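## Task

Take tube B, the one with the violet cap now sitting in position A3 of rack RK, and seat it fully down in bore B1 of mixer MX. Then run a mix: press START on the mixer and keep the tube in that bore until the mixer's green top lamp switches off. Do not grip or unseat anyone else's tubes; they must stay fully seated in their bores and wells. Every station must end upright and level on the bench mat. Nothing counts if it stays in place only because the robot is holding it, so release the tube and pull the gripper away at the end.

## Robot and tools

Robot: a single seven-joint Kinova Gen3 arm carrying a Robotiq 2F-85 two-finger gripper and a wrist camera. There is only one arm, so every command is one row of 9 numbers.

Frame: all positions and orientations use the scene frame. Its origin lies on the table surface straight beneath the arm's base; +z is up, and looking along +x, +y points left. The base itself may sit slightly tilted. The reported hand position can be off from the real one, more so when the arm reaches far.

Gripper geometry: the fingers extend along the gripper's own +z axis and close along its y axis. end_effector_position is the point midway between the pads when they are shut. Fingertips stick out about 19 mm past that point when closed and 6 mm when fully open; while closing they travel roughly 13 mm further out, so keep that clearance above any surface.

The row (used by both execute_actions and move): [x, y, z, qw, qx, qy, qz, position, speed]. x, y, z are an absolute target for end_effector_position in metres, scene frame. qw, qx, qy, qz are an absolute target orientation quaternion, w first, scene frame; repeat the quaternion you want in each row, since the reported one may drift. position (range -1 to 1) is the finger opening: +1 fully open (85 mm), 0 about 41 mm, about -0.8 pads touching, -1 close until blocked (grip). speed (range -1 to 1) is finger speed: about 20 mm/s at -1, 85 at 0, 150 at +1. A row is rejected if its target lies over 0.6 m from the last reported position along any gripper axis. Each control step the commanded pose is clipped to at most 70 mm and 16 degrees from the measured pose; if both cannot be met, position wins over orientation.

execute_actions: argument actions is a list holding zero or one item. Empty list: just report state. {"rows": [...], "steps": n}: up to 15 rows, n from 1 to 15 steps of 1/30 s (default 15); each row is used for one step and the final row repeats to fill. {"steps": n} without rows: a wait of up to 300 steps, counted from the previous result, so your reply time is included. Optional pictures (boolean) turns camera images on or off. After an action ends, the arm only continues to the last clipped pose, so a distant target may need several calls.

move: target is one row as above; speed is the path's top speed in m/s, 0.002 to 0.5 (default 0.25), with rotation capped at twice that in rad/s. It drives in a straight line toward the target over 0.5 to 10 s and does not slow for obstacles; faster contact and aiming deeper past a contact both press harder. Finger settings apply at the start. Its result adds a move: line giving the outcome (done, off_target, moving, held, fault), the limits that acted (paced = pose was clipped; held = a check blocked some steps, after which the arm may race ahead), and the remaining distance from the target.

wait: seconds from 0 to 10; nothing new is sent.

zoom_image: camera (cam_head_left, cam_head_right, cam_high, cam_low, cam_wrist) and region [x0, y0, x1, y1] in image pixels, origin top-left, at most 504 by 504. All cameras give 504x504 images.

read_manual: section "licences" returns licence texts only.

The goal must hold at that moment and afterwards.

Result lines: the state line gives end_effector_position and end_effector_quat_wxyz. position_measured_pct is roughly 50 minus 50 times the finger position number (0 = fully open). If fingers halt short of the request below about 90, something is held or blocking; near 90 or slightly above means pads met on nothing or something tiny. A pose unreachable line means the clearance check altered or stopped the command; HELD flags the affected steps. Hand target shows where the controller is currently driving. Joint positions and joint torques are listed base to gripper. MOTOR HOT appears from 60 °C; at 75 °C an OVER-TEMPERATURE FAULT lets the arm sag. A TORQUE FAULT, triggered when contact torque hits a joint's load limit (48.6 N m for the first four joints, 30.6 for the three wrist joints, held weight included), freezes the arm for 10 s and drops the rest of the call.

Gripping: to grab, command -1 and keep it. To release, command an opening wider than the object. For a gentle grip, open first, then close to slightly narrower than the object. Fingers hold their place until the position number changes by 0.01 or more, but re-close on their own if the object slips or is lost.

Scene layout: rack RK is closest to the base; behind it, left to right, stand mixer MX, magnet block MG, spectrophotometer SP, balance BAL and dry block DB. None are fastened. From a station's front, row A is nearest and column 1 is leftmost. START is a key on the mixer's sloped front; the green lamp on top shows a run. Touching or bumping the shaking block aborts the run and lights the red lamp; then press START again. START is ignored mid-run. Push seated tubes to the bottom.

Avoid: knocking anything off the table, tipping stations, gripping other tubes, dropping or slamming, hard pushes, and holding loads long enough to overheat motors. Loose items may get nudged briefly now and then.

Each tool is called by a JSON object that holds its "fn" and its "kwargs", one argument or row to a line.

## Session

{"fn": "move", "kwargs": {
  "target": [0.2, 0.0, 0.4, 0, 1, 0, 0, -0.2, 0],
  "speed": 0.3
}}

Scene clock: 1.73 s of 9600.00 s.
end_effector_position=(+0.1994, -0.0008, +0.3998) position_measured_pct=59.9 end_effector_quat_wxyz=(+0.002, +1.000, -0.000, -0.001)
Joint positions: [ 0.513 -0.271 -0.444  2.027 -0.105  1.364  4.784]
Joint velocities: [-0.    -0.01   0.008  0.002 -0.002  0.001  0.008]
Joint torques (N m, as the joint torque sensors report them, + toward a larger angle): [-0.28 -2.32  1.24 -8.98  0.41 -0.21  0.39]
Hand target: +0.199, -0.001, +0.400; +0.002, +1.000, -0.000, -0.001
Off the commanded pose: 0.001 m, 0 deg.
move: done

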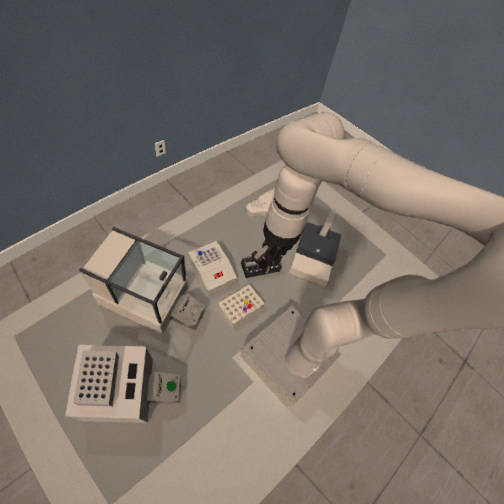

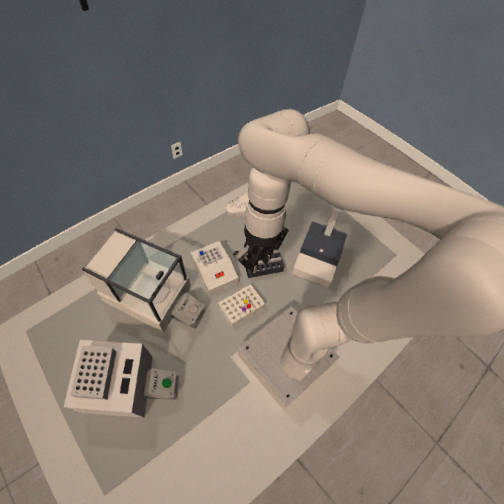

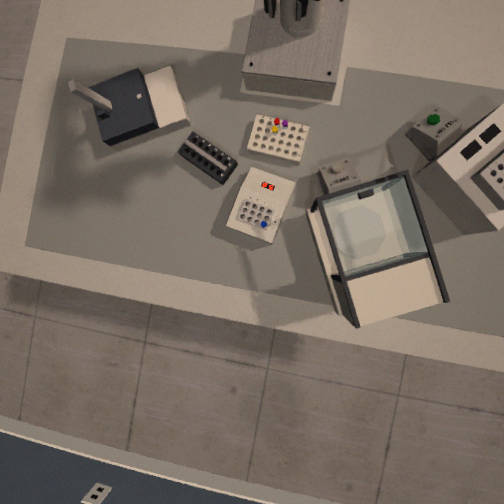

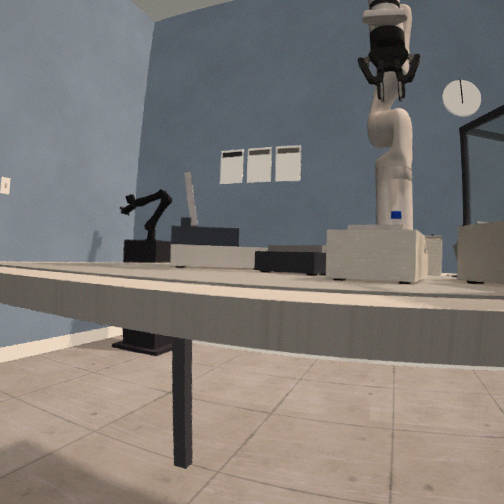

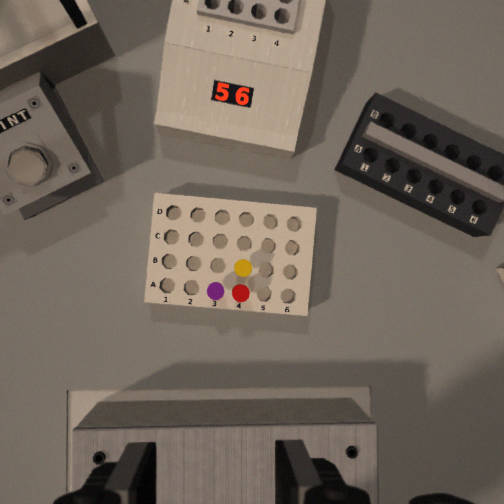

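{"fn": "move", "kwargs": {
  "target": [0.2265, 0.003, 0.12, 0, 0.737, 0.676, 0, -0.3, 0],
  "speed": 0.2
}}

Scene clock: 14.70 s of 9600.00 s.
end_effector_position=(+0.2268, +0.0038, +0.1204) position_measured_pct=65.1 end_effector_quat_wxyz=(-0.002, +0.737, +0.676, +0.002)
Joint positions: [ 0.064  0.476 -0.211  2.554  0.684  0.157  5.362]
Joint velocities: [-0.06   0.005  0.054  0.013  0.027 -0.031 -0.034]
Joint torques (N m, as the joint torque sensors report them, + toward a larger angle): [  0.35 -10.59  -0.1   -0.8   -0.1    0.05   0.21]
Hand target: +0.227, +0.004, +0.120; -0.002, +0.736, +0.677, +0.002
Off the commanded pose: 0.001 m, 0 deg.
move: done

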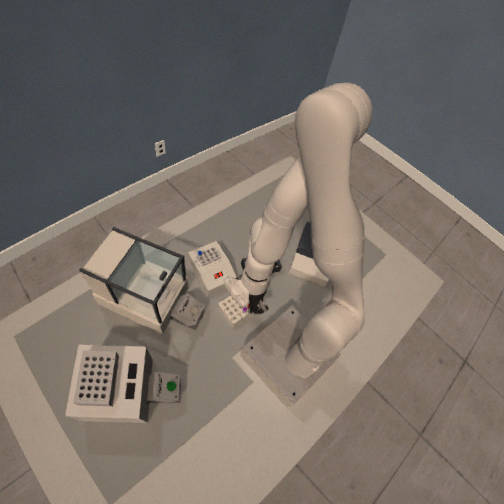

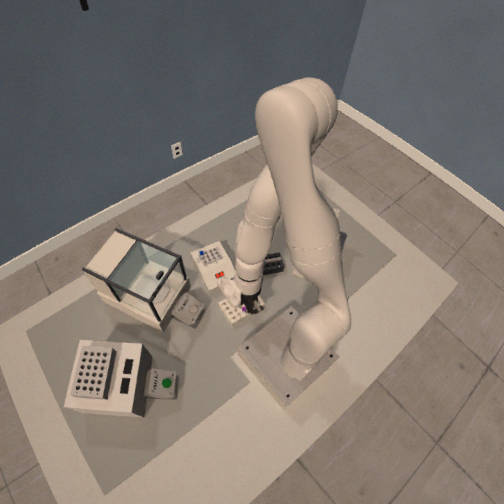

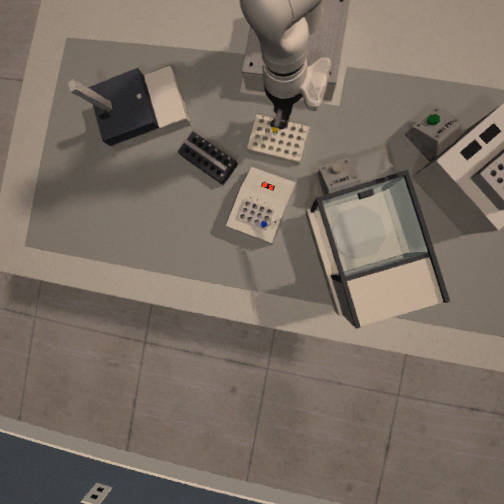

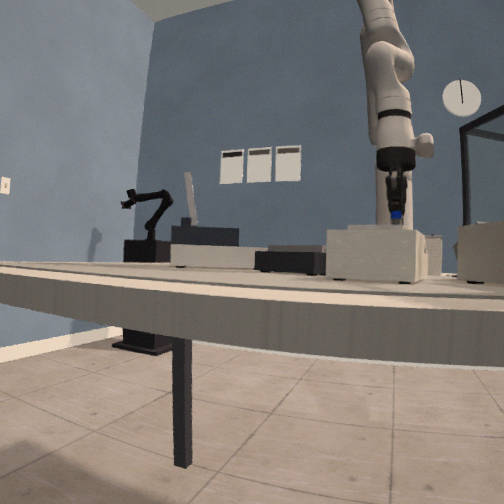

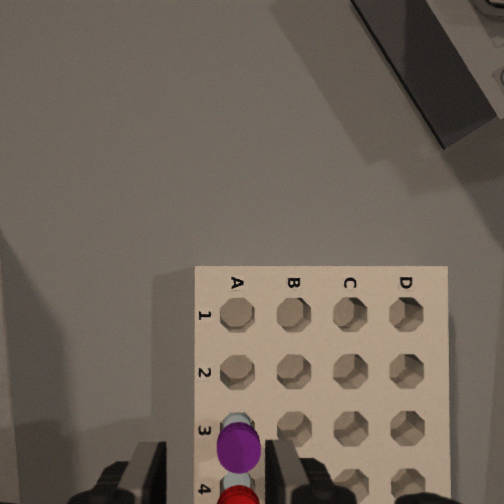

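{"fn": "move", "kwargs": {
  "target": [0.2336, 0.0062, 0.098, 0, 0.737, 0.676, 0, -0.3, 0],
  "speed": 0.05
}}

Scene clock: 19.10 s of 9600.00 s.
end_effector_position=(+0.2337, +0.0059, +0.0983) position_measured_pct=65.1 end_effector_quat_wxyz=(-0.000, +0.738, +0.675, +0.000)
Joint positions: [-0.092  0.569 -0.023  2.553  0.745  0.029  5.306]
Joint velocities: [-0.035  0.011  0.029  0.005  0.002 -0.021 -0.003]
Joint torques (N m, as the joint torque sensors report them, + toward a larger angle): [ -0.35 -10.33   0.21  -0.3    0.31  -0.27   0.01]
Hand target: +0.233, +0.006, +0.098; -0.000, +0.737, +0.676, -0.000
Off the commanded pose: 0.000 m, 0 deg.
move: done

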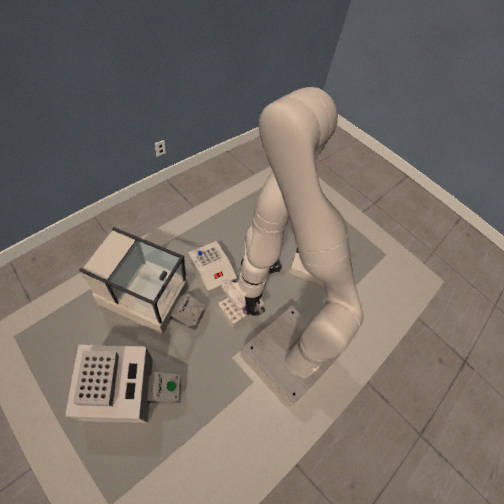

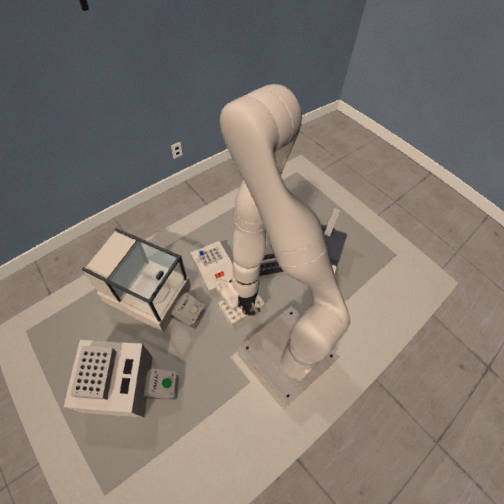

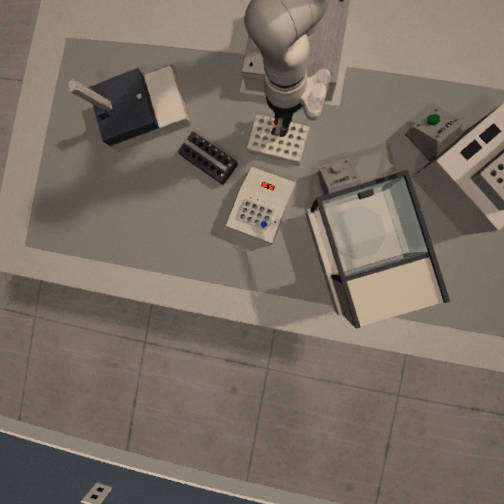

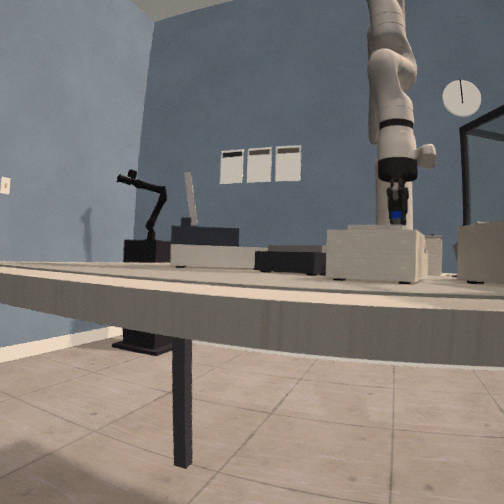

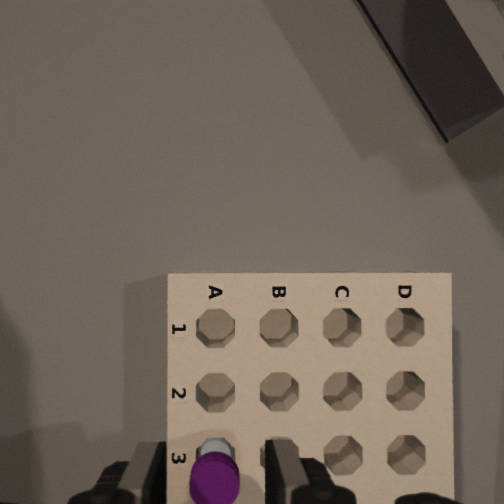

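{"fn": "move", "kwargs": {
  "target": [0.234, 0.0095, 0.079, 0, 0.737, 0.676, 0, -0.3, 0],
  "speed": 0.03
}}

Scene clock: 23.33 s of 9600.00 s.
end_effector_position=(+0.2342, +0.0094, +0.0793) position_measured_pct=65.1 end_effector_quat_wxyz=(-0.000, +0.737, +0.675, +0.000)
Joint positions: [-0.215  0.659  0.125  2.564  0.734 -0.103  5.315]
Joint velocities: [-0.02   0.012  0.016  0.005 -0.007 -0.015  0.005]
Joint torques (N m, as the joint torque sensors report them, + toward a larger angle): [ -0.14 -11.46   1.08   0.38   0.    -0.01   0.  ]
Hand target: +0.234, +0.010, +0.079; -0.000, +0.737, +0.676, -0.000
Off the commanded pose: 0.000 m, 0 deg.
move: done

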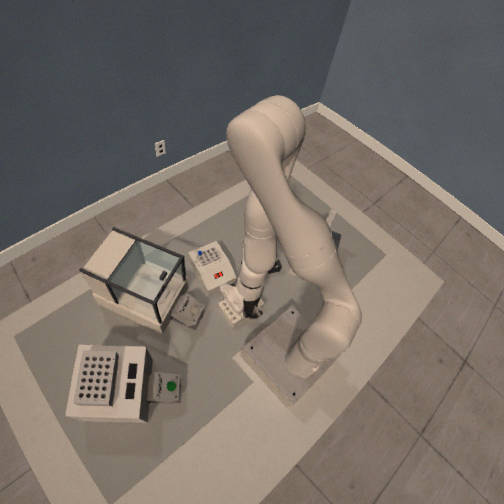

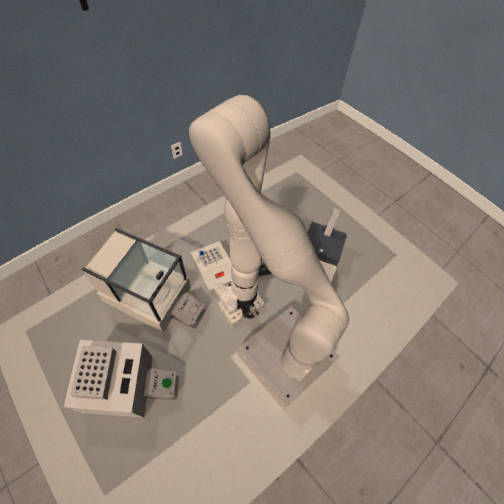

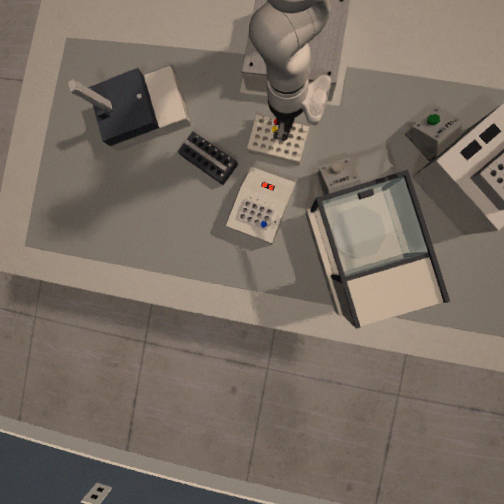

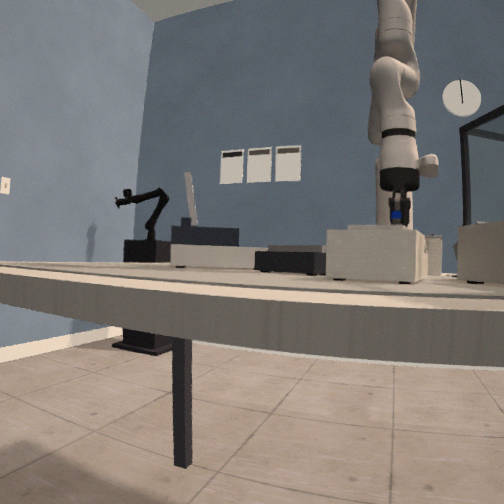

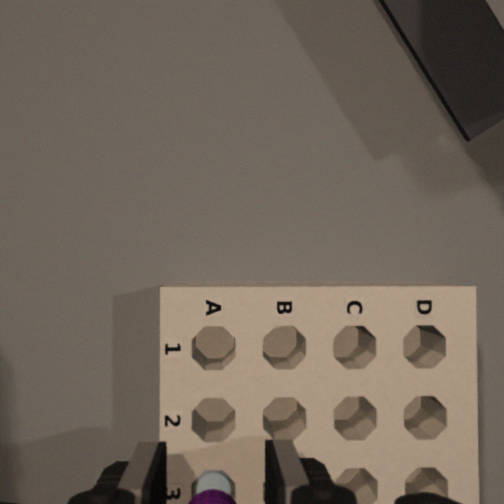

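{"fn": "move", "kwargs": {
  "target": [0.234, 0.0095, 0.079, 0, 0.737, 0.676, 0, -1, -0.5],
  "speed": 0.03
}}

{"fn": "move", "kwargs": {
  "target": [0.234, 0.0095, 0.2, 0, 0.737, 0.676, 0, -1, -0.5],
  "speed": 0.08
}}

Scene clock: 26.33 s of 9600.00 s.
end_effector_position=(+0.2338, +0.0095, +0.0792) position_measured_pct=83.3 end_effector_quat_wxyz=(-0.000, +0.737, +0.676, +0.000)
Joint positions: [-0.219  0.66   0.127  2.565  0.733 -0.104  5.316]
Joint velocities: [-0.001 -0.     0.001  0.001  0.001 -0.    -0.   ]
Joint torques (N m, as the joint torque sensors report them, + toward a larger angle): [ -0.26 -10.01   1.26   0.23  -0.03  -0.56   0.24]
Hand target: +0.234, +0.010, +0.079; -0.000, +0.737, +0.676, -0.000
Off the commanded pose: 0.000 m, 0 deg.
move: done

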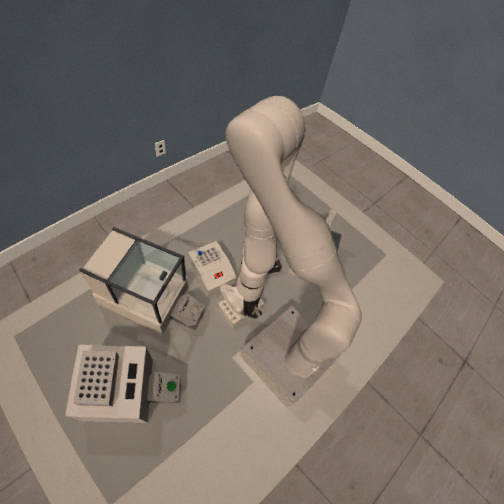

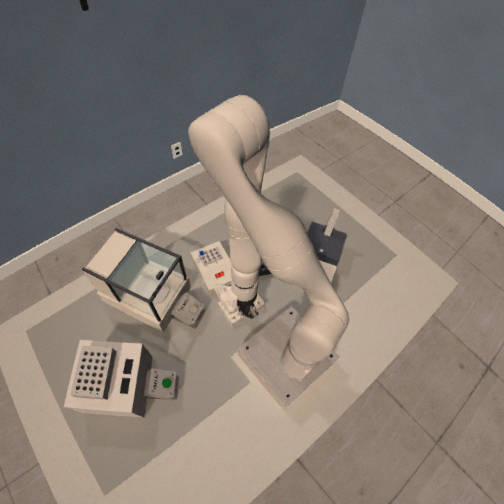

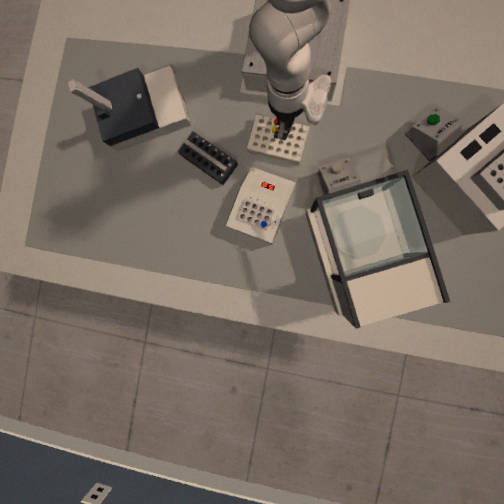

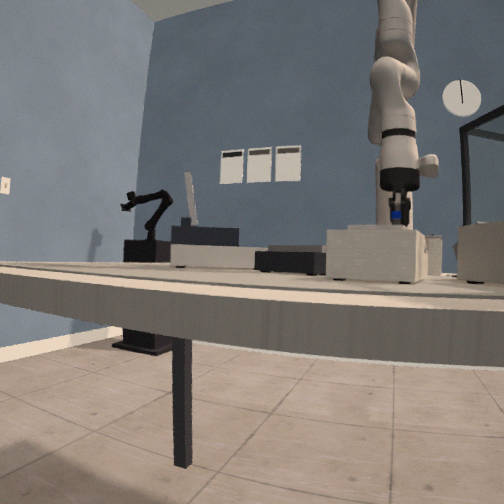

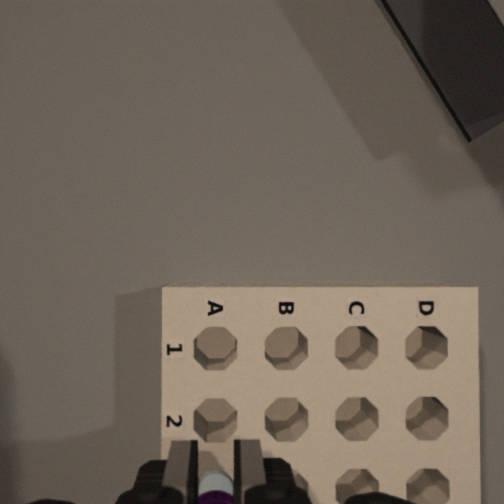

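Scene clock: 28.30 s of 9600.00 s.
end_effector_position=(+0.2343, +0.0088, +0.1998) position_measured_pct=83.3 end_effector_quat_wxyz=(+0.002, +0.737, +0.676, -0.001)
Joint positions: [ 0.348  0.213 -0.55   2.422  0.234  0.552  5.773]
Joint velocities: [ 0.009 -0.006  0.001 -0.001 -0.006  0.003  0.009]
Joint torques (N m, as the joint torque sensors report them, + toward a larger angle): [-0.43 -7.59 -0.16 -4.87 -0.05 -0.59  0.28]
Hand target: +0.234, +0.009, +0.200; +0.002, +0.737, +0.676, -0.001
Off the commanded pose: 0.001 m, 0 deg.
move: done

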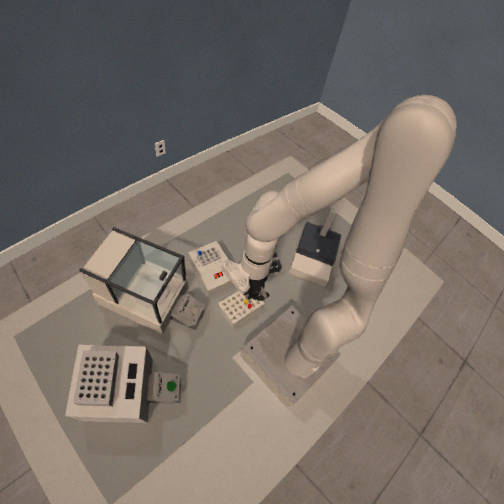

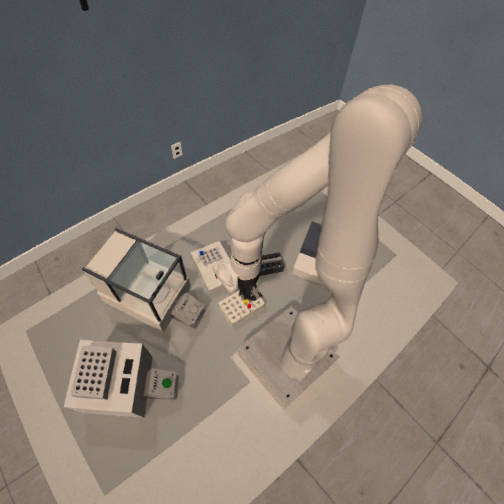

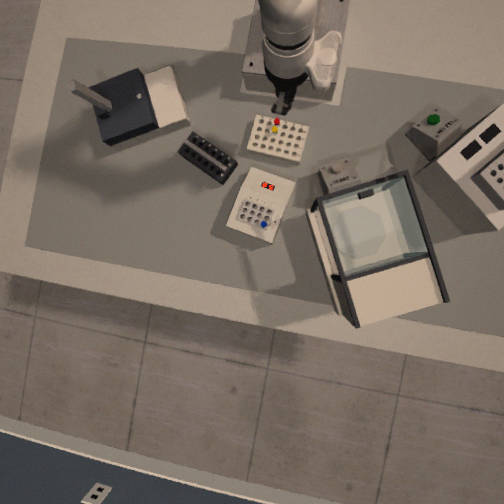

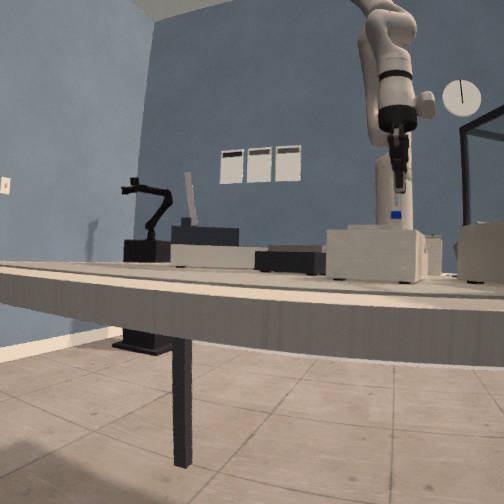

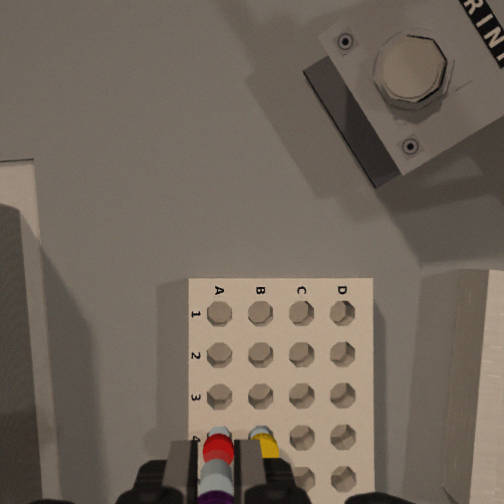

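{"fn": "move", "kwargs": {
  "target": [0.22, 0.42, 0.42, 0, 0.883, 0.469, 0, -1, 0],
  "speed": 0.25
}}

Scene clock: 36.93 s of 9600.00 s.
end_effector_position=(+0.2203, +0.4203, +0.4204) position_measured_pct=83.3 end_effector_quat_wxyz=(-0.001, +0.884, +0.468, +0.001)
Joint positions: [-0.665  0.484 -0.762  1.24   0.329  1.545  4.276]
Joint velocities: [-0.008  0.007 -0.001 -0.005  0.002  0.004  0.   ]
Joint torques (N m, as the joint torque sensors report them, + toward a larger angle): [ -0.3  -16.64  -2.17  -9.09  -0.06  -0.14   0.07]
Hand target: +0.220, +0.421, +0.420; -0.001, +0.884, +0.468, +0.001
Off the commanded pose: 0.001 m, 0 deg.
move: done

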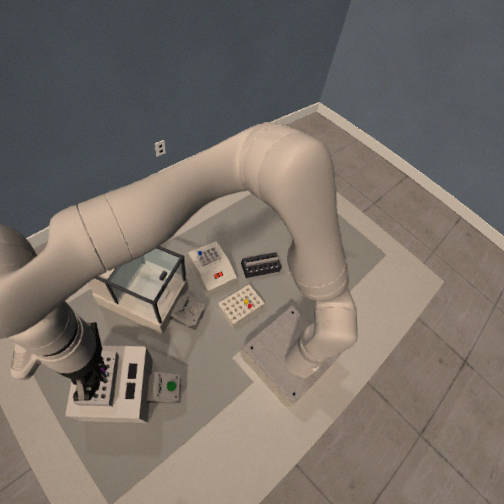

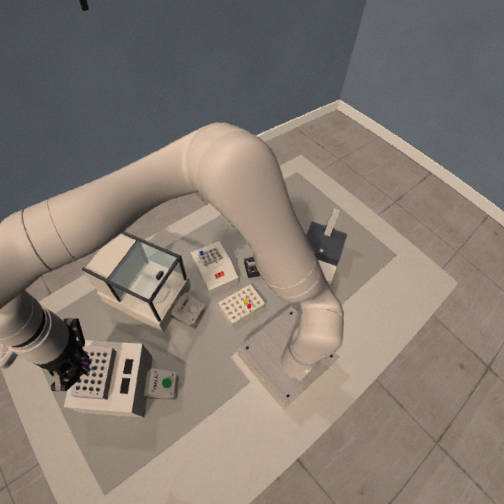

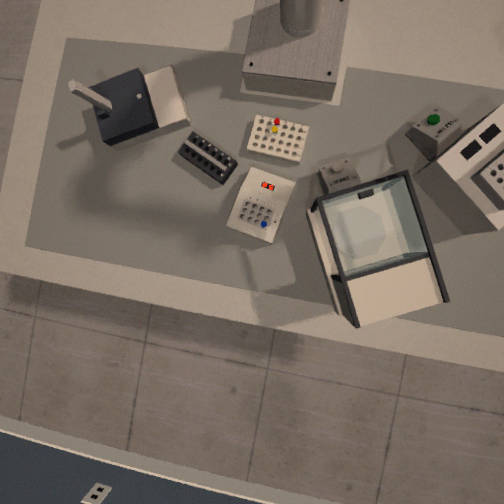

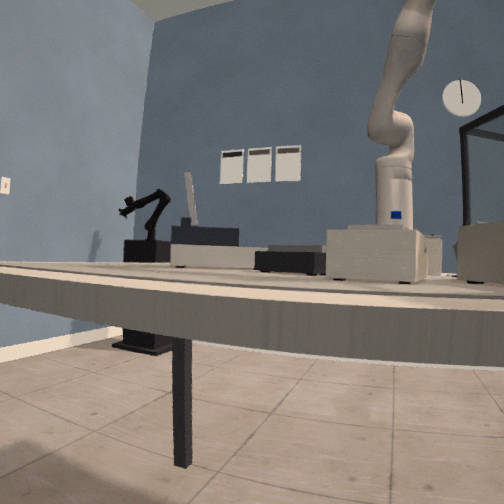

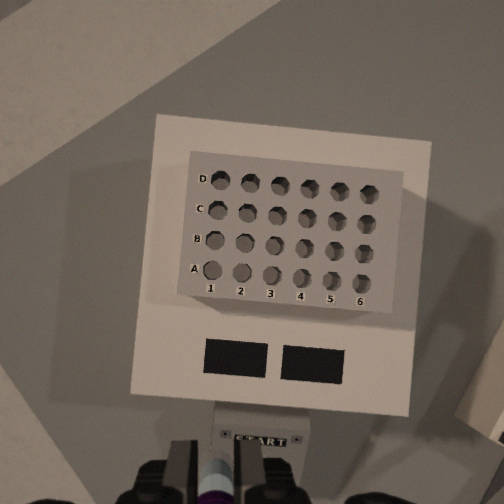

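{"fn": "move", "kwargs": {
  "target": [0.2578, 0.483, 0.29, 0, 0.9045, 0.4266, 0, -1, 0],
  "speed": 0.15
}}

Scene clock: 44.83 s of 9600.00 s.
end_effector_position=(+0.2579, +0.4831, +0.2903) position_measured_pct=83.3 end_effector_quat_wxyz=(-0.000, +0.904, +0.427, +0.000)
Joint positions: [-0.748  0.729 -0.677  1.248  0.447  1.32   4.153]
Joint velocities: [-0.002  0.004  0.001 -0.001  0.001 -0.    -0.001]
Joint torques (N m, as the joint torque sensors report them, + toward a larger angle): [ -0.62 -20.49  -2.7   -7.78   0.05  -0.2    0.32]
Hand target: +0.258, +0.483, +0.290; -0.000, +0.904, +0.427, -0.000
Off the commanded pose: 0.000 m, 0 deg.
move: done

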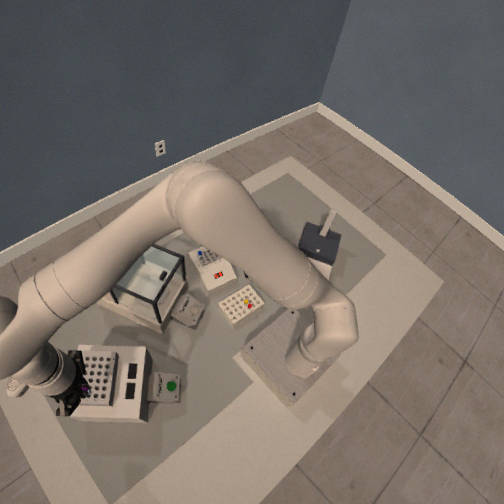

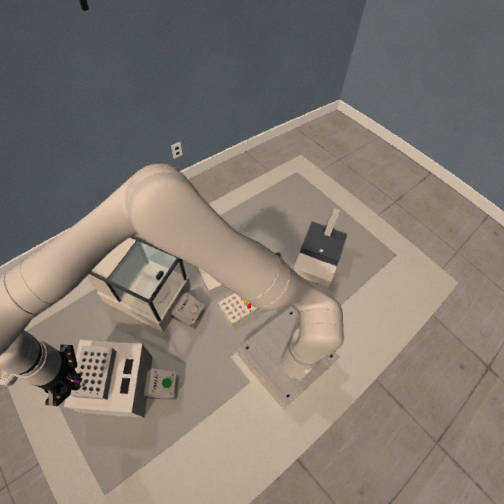

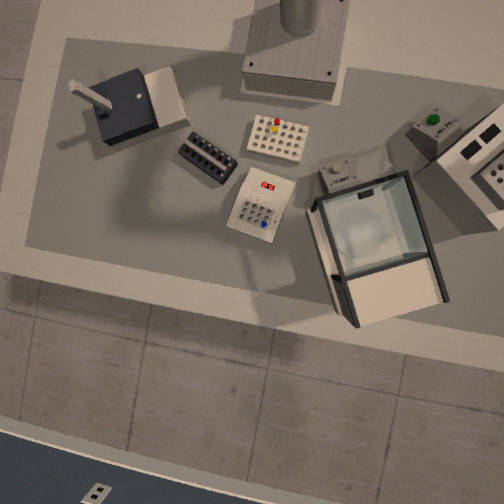

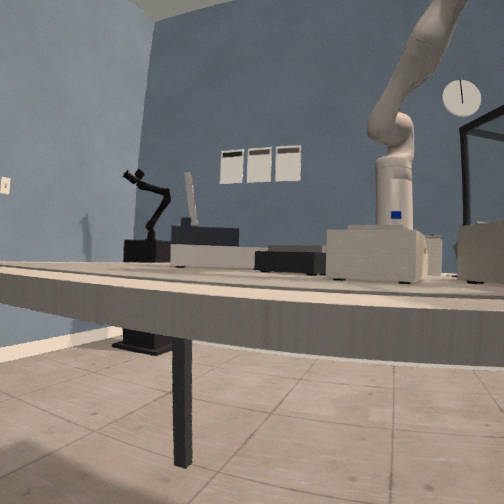

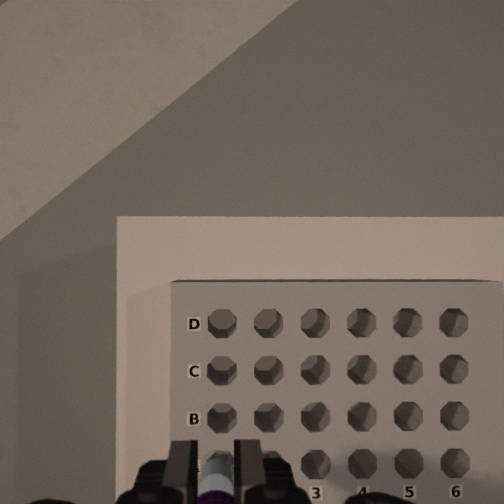

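{"fn": "move", "kwargs": {
  "target": [0.2587, 0.4825, 0.262, 0, 0.9045, 0.4266, 0, -1, 0],
  "speed": 0.05
}}

Scene clock: 48.53 s of 9600.00 s.
end_effector_position=(+0.2587, +0.4825, +0.2621) position_measured_pct=83.3 end_effector_quat_wxyz=(-0.000, +0.904, +0.427, -0.000)
Joint positions: [-0.745  0.756 -0.667  1.296  0.465  1.252  4.136]
Joint velocities: [-0.     0.002 -0.     0.002  0.    -0.002 -0.   ]
Joint torques (N m, as the joint torque sensors report them, + toward a larger angle): [ -0.51 -20.6   -3.13  -7.79   0.03  -0.26   0.17]
Hand target: +0.259, +0.483, +0.262; -0.000, +0.904, +0.427, -0.000
Off the commanded pose: 0.000 m, 0 deg.
move: done

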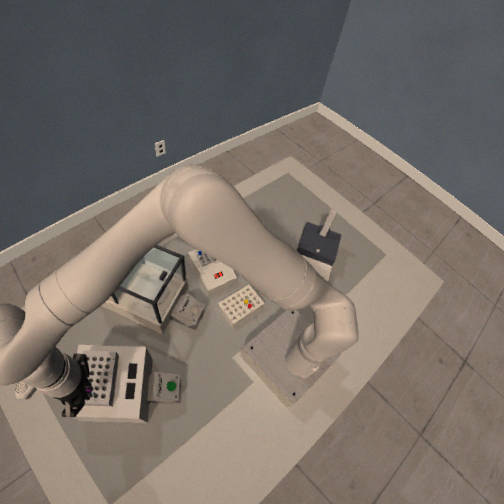

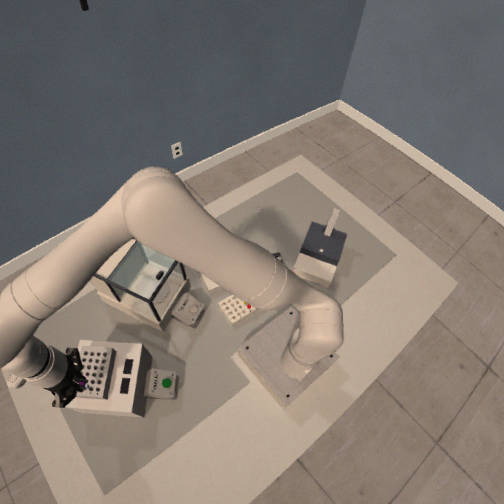

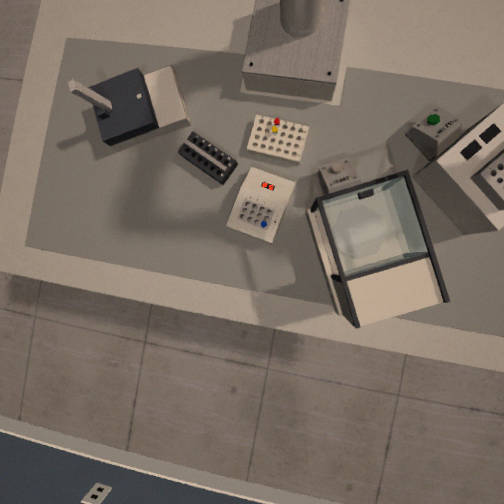

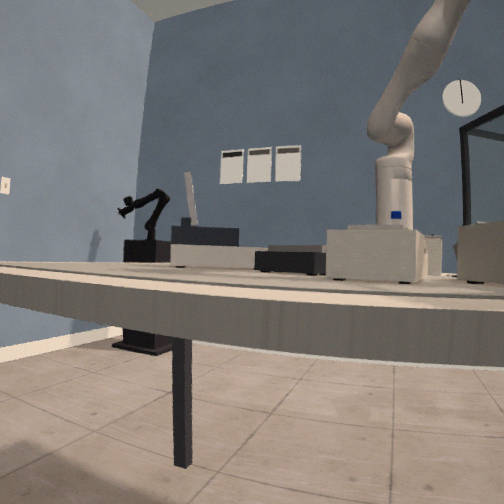

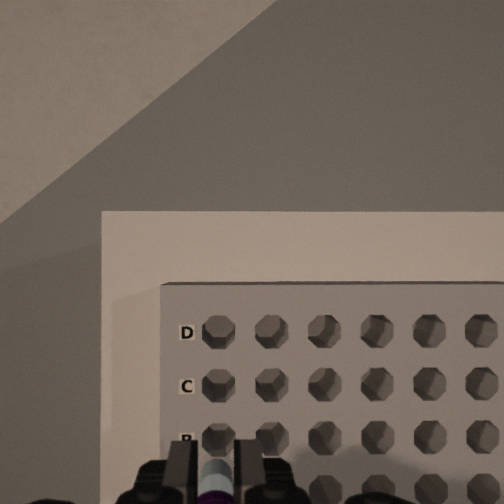

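{"fn": "move", "kwargs": {
  "target": [0.2587, 0.4825, 0.236, 0, 0.9045, 0.4266, 0, -1, 0],
  "speed": 0.025
}}

Scene clock: 52.17 s of 9600.00 s.
end_effector_position=(+0.2589, +0.4836, +0.2409) position_measured_pct=83.3 end_effector_quat_wxyz=(-0.002, +0.904, +0.427, +0.003)
Joint positions: [-0.745  0.776 -0.659  1.333  0.483  1.195  4.119]
Joint velocities: [ 0.    -0.001 -0.001  0.002  0.002 -0.003 -0.003]
Joint torques (N m, as the joint torque sensors report them, + toward a larger angle): [ -0.28 -14.13  -1.82  -5.92   0.63  -1.53   0.35]
Hand target: +0.259, +0.483, +0.236; -0.000, +0.904, +0.427, -0.000
Off the commanded pose: 0.005 m, 0 deg.
move: off_target

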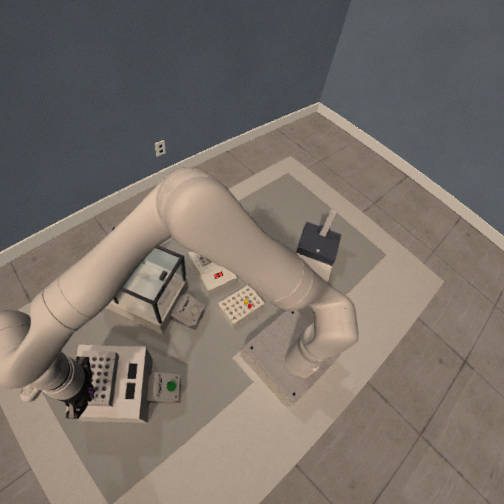

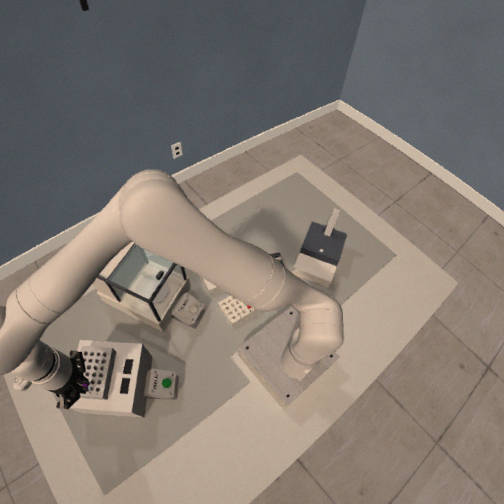

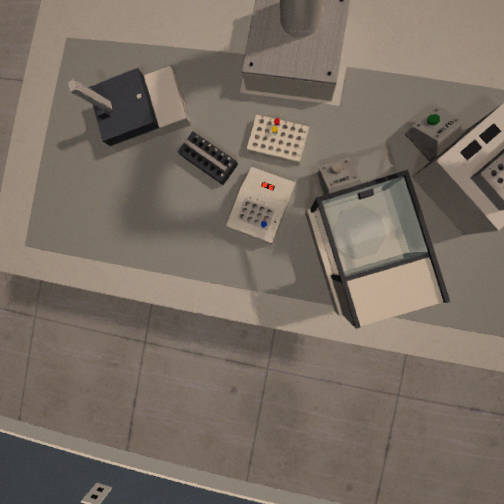

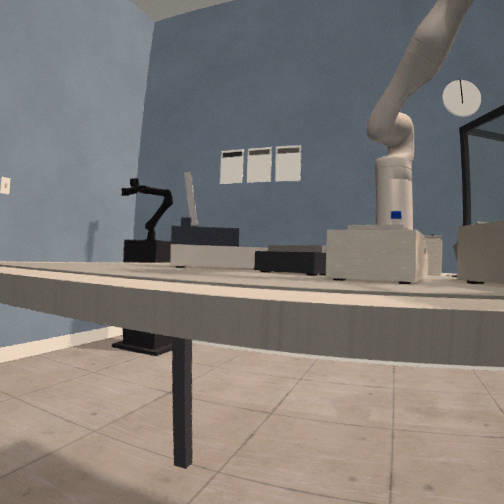

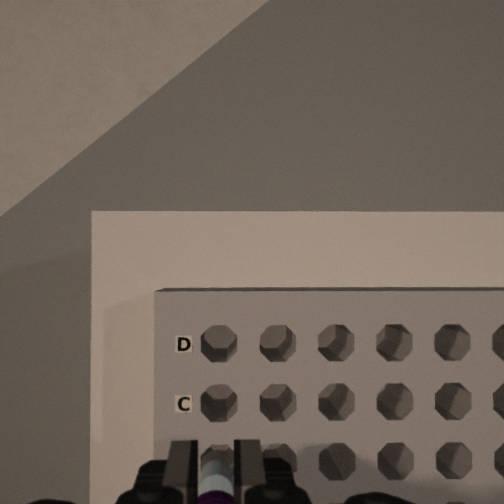

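{"fn": "move", "kwargs": {
  "target": [0.2612, 0.4856, 0.246, 0, 0.9045, 0.4266, 0, -1, 0],
  "speed": 0.02
}}

{"fn": "zoom_image", "kwargs": {
  "camera": "cam_wrist",
  "region": [130, 360, 330, 504]
}}

Scene clock: 57.47 s of 9600.00 s.
end_effector_position=(+0.2612, +0.4855, +0.2460) position_measured_pct=83.3 end_effector_quat_wxyz=(-0.000, +0.904, +0.427, +0.000)
Joint positions: [-0.748  0.78  -0.659  1.305  0.478  1.222  4.13 ]
Joint velocities: [-0.001  0.002 -0.001 -0.005 -0.001  0.005  0.002]
Joint torques (N m, as the joint torque sensors report them, + toward a larger angle): [ -0.11 -21.01  -2.87  -8.4    0.19  -0.18  -0.13]
Hand target: +0.261, +0.486, +0.246; +0.000, +0.904, +0.427, +0.000
Off the commanded pose: 0.000 m, 0 deg.
move: done

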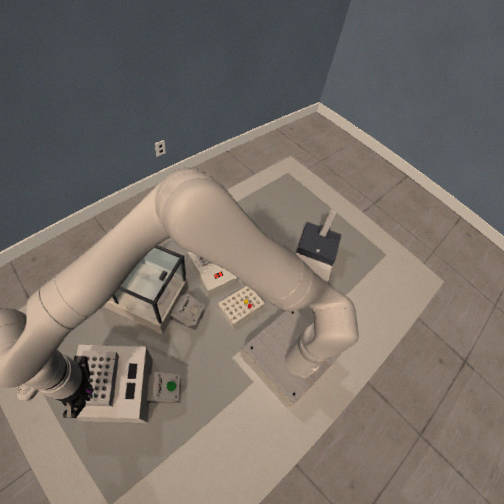

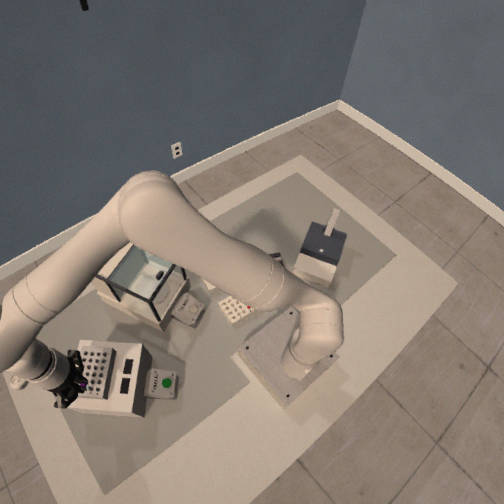

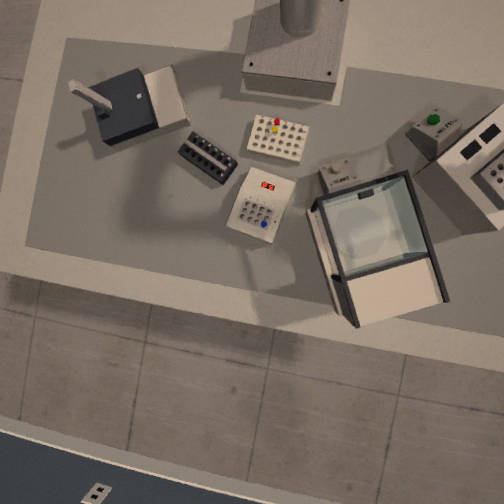

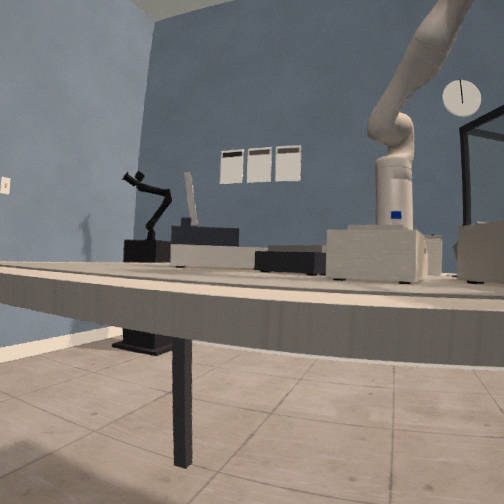

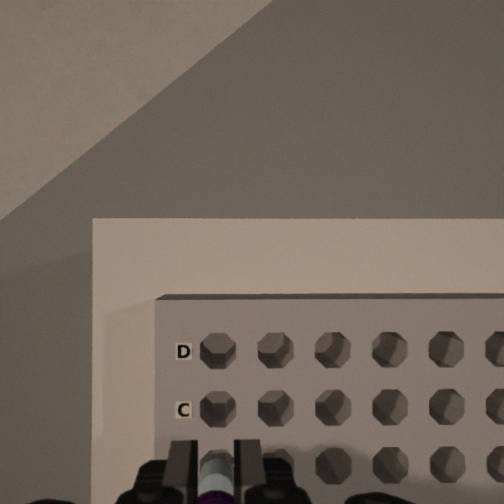

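Region (130, 360, 330, 504) of cam_wrist's 504x504 image, scaled by 2.520; it fills the top 363 rows of this view, and the rest is white.

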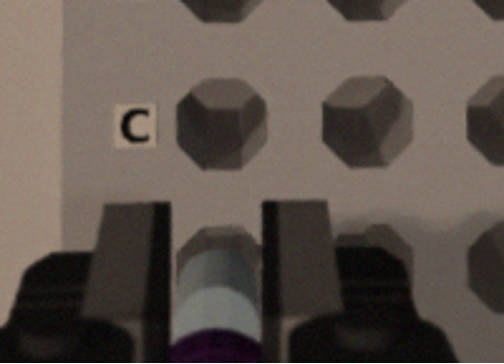

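{"fn": "move", "kwargs": {
  "target": [0.2615, 0.486, 0.232, 0, 0.9045, 0.4266, 0, -1, 0],
  "speed": 0.015
}}

Scene clock: 62.37 s of 9600.00 s.
end_effector_position=(+0.2618, +0.4877, +0.2407) position_measured_pct=83.3 end_effector_quat_wxyz=(-0.003, +0.904, +0.427, +0.005)
Joint positions: [-0.748  0.783 -0.658  1.318  0.488  1.197  4.121]
Joint velocities: [ 0.001 -0.    -0.002  0.002  0.002 -0.001 -0.002]
Joint torques (N m, as the joint torque sensors report them, + toward a larger angle): [-0.22 -9.88 -0.62 -4.33  0.68 -2.72  0.03]
Hand target: +0.261, +0.486, +0.232; -0.000, +0.904, +0.427, -0.000
Off the commanded pose: 0.009 m, 1 deg.
move: off_target

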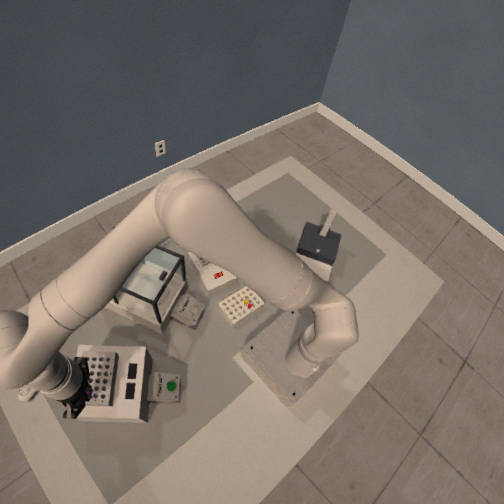

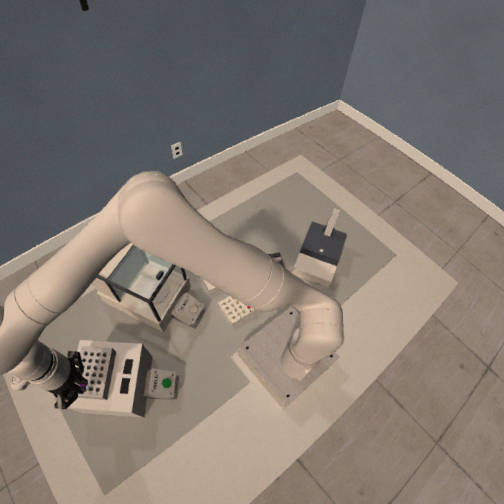

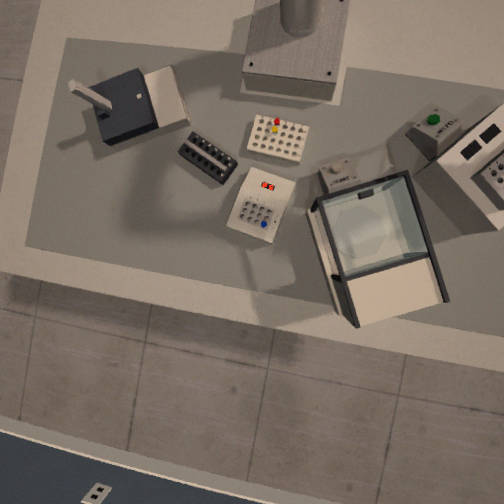

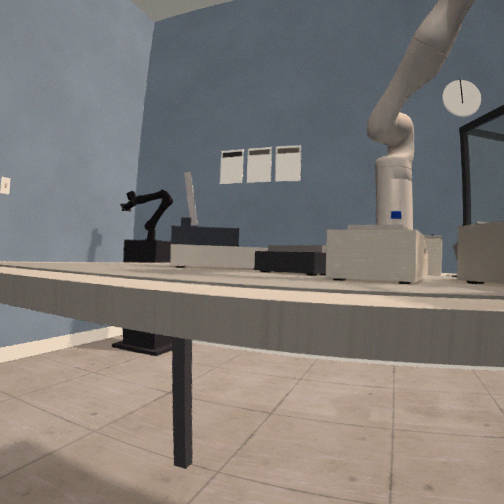

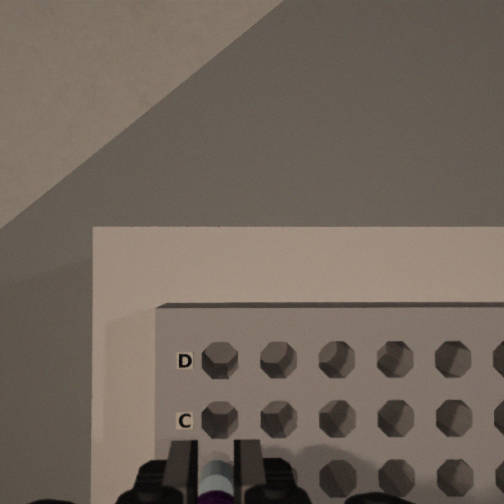

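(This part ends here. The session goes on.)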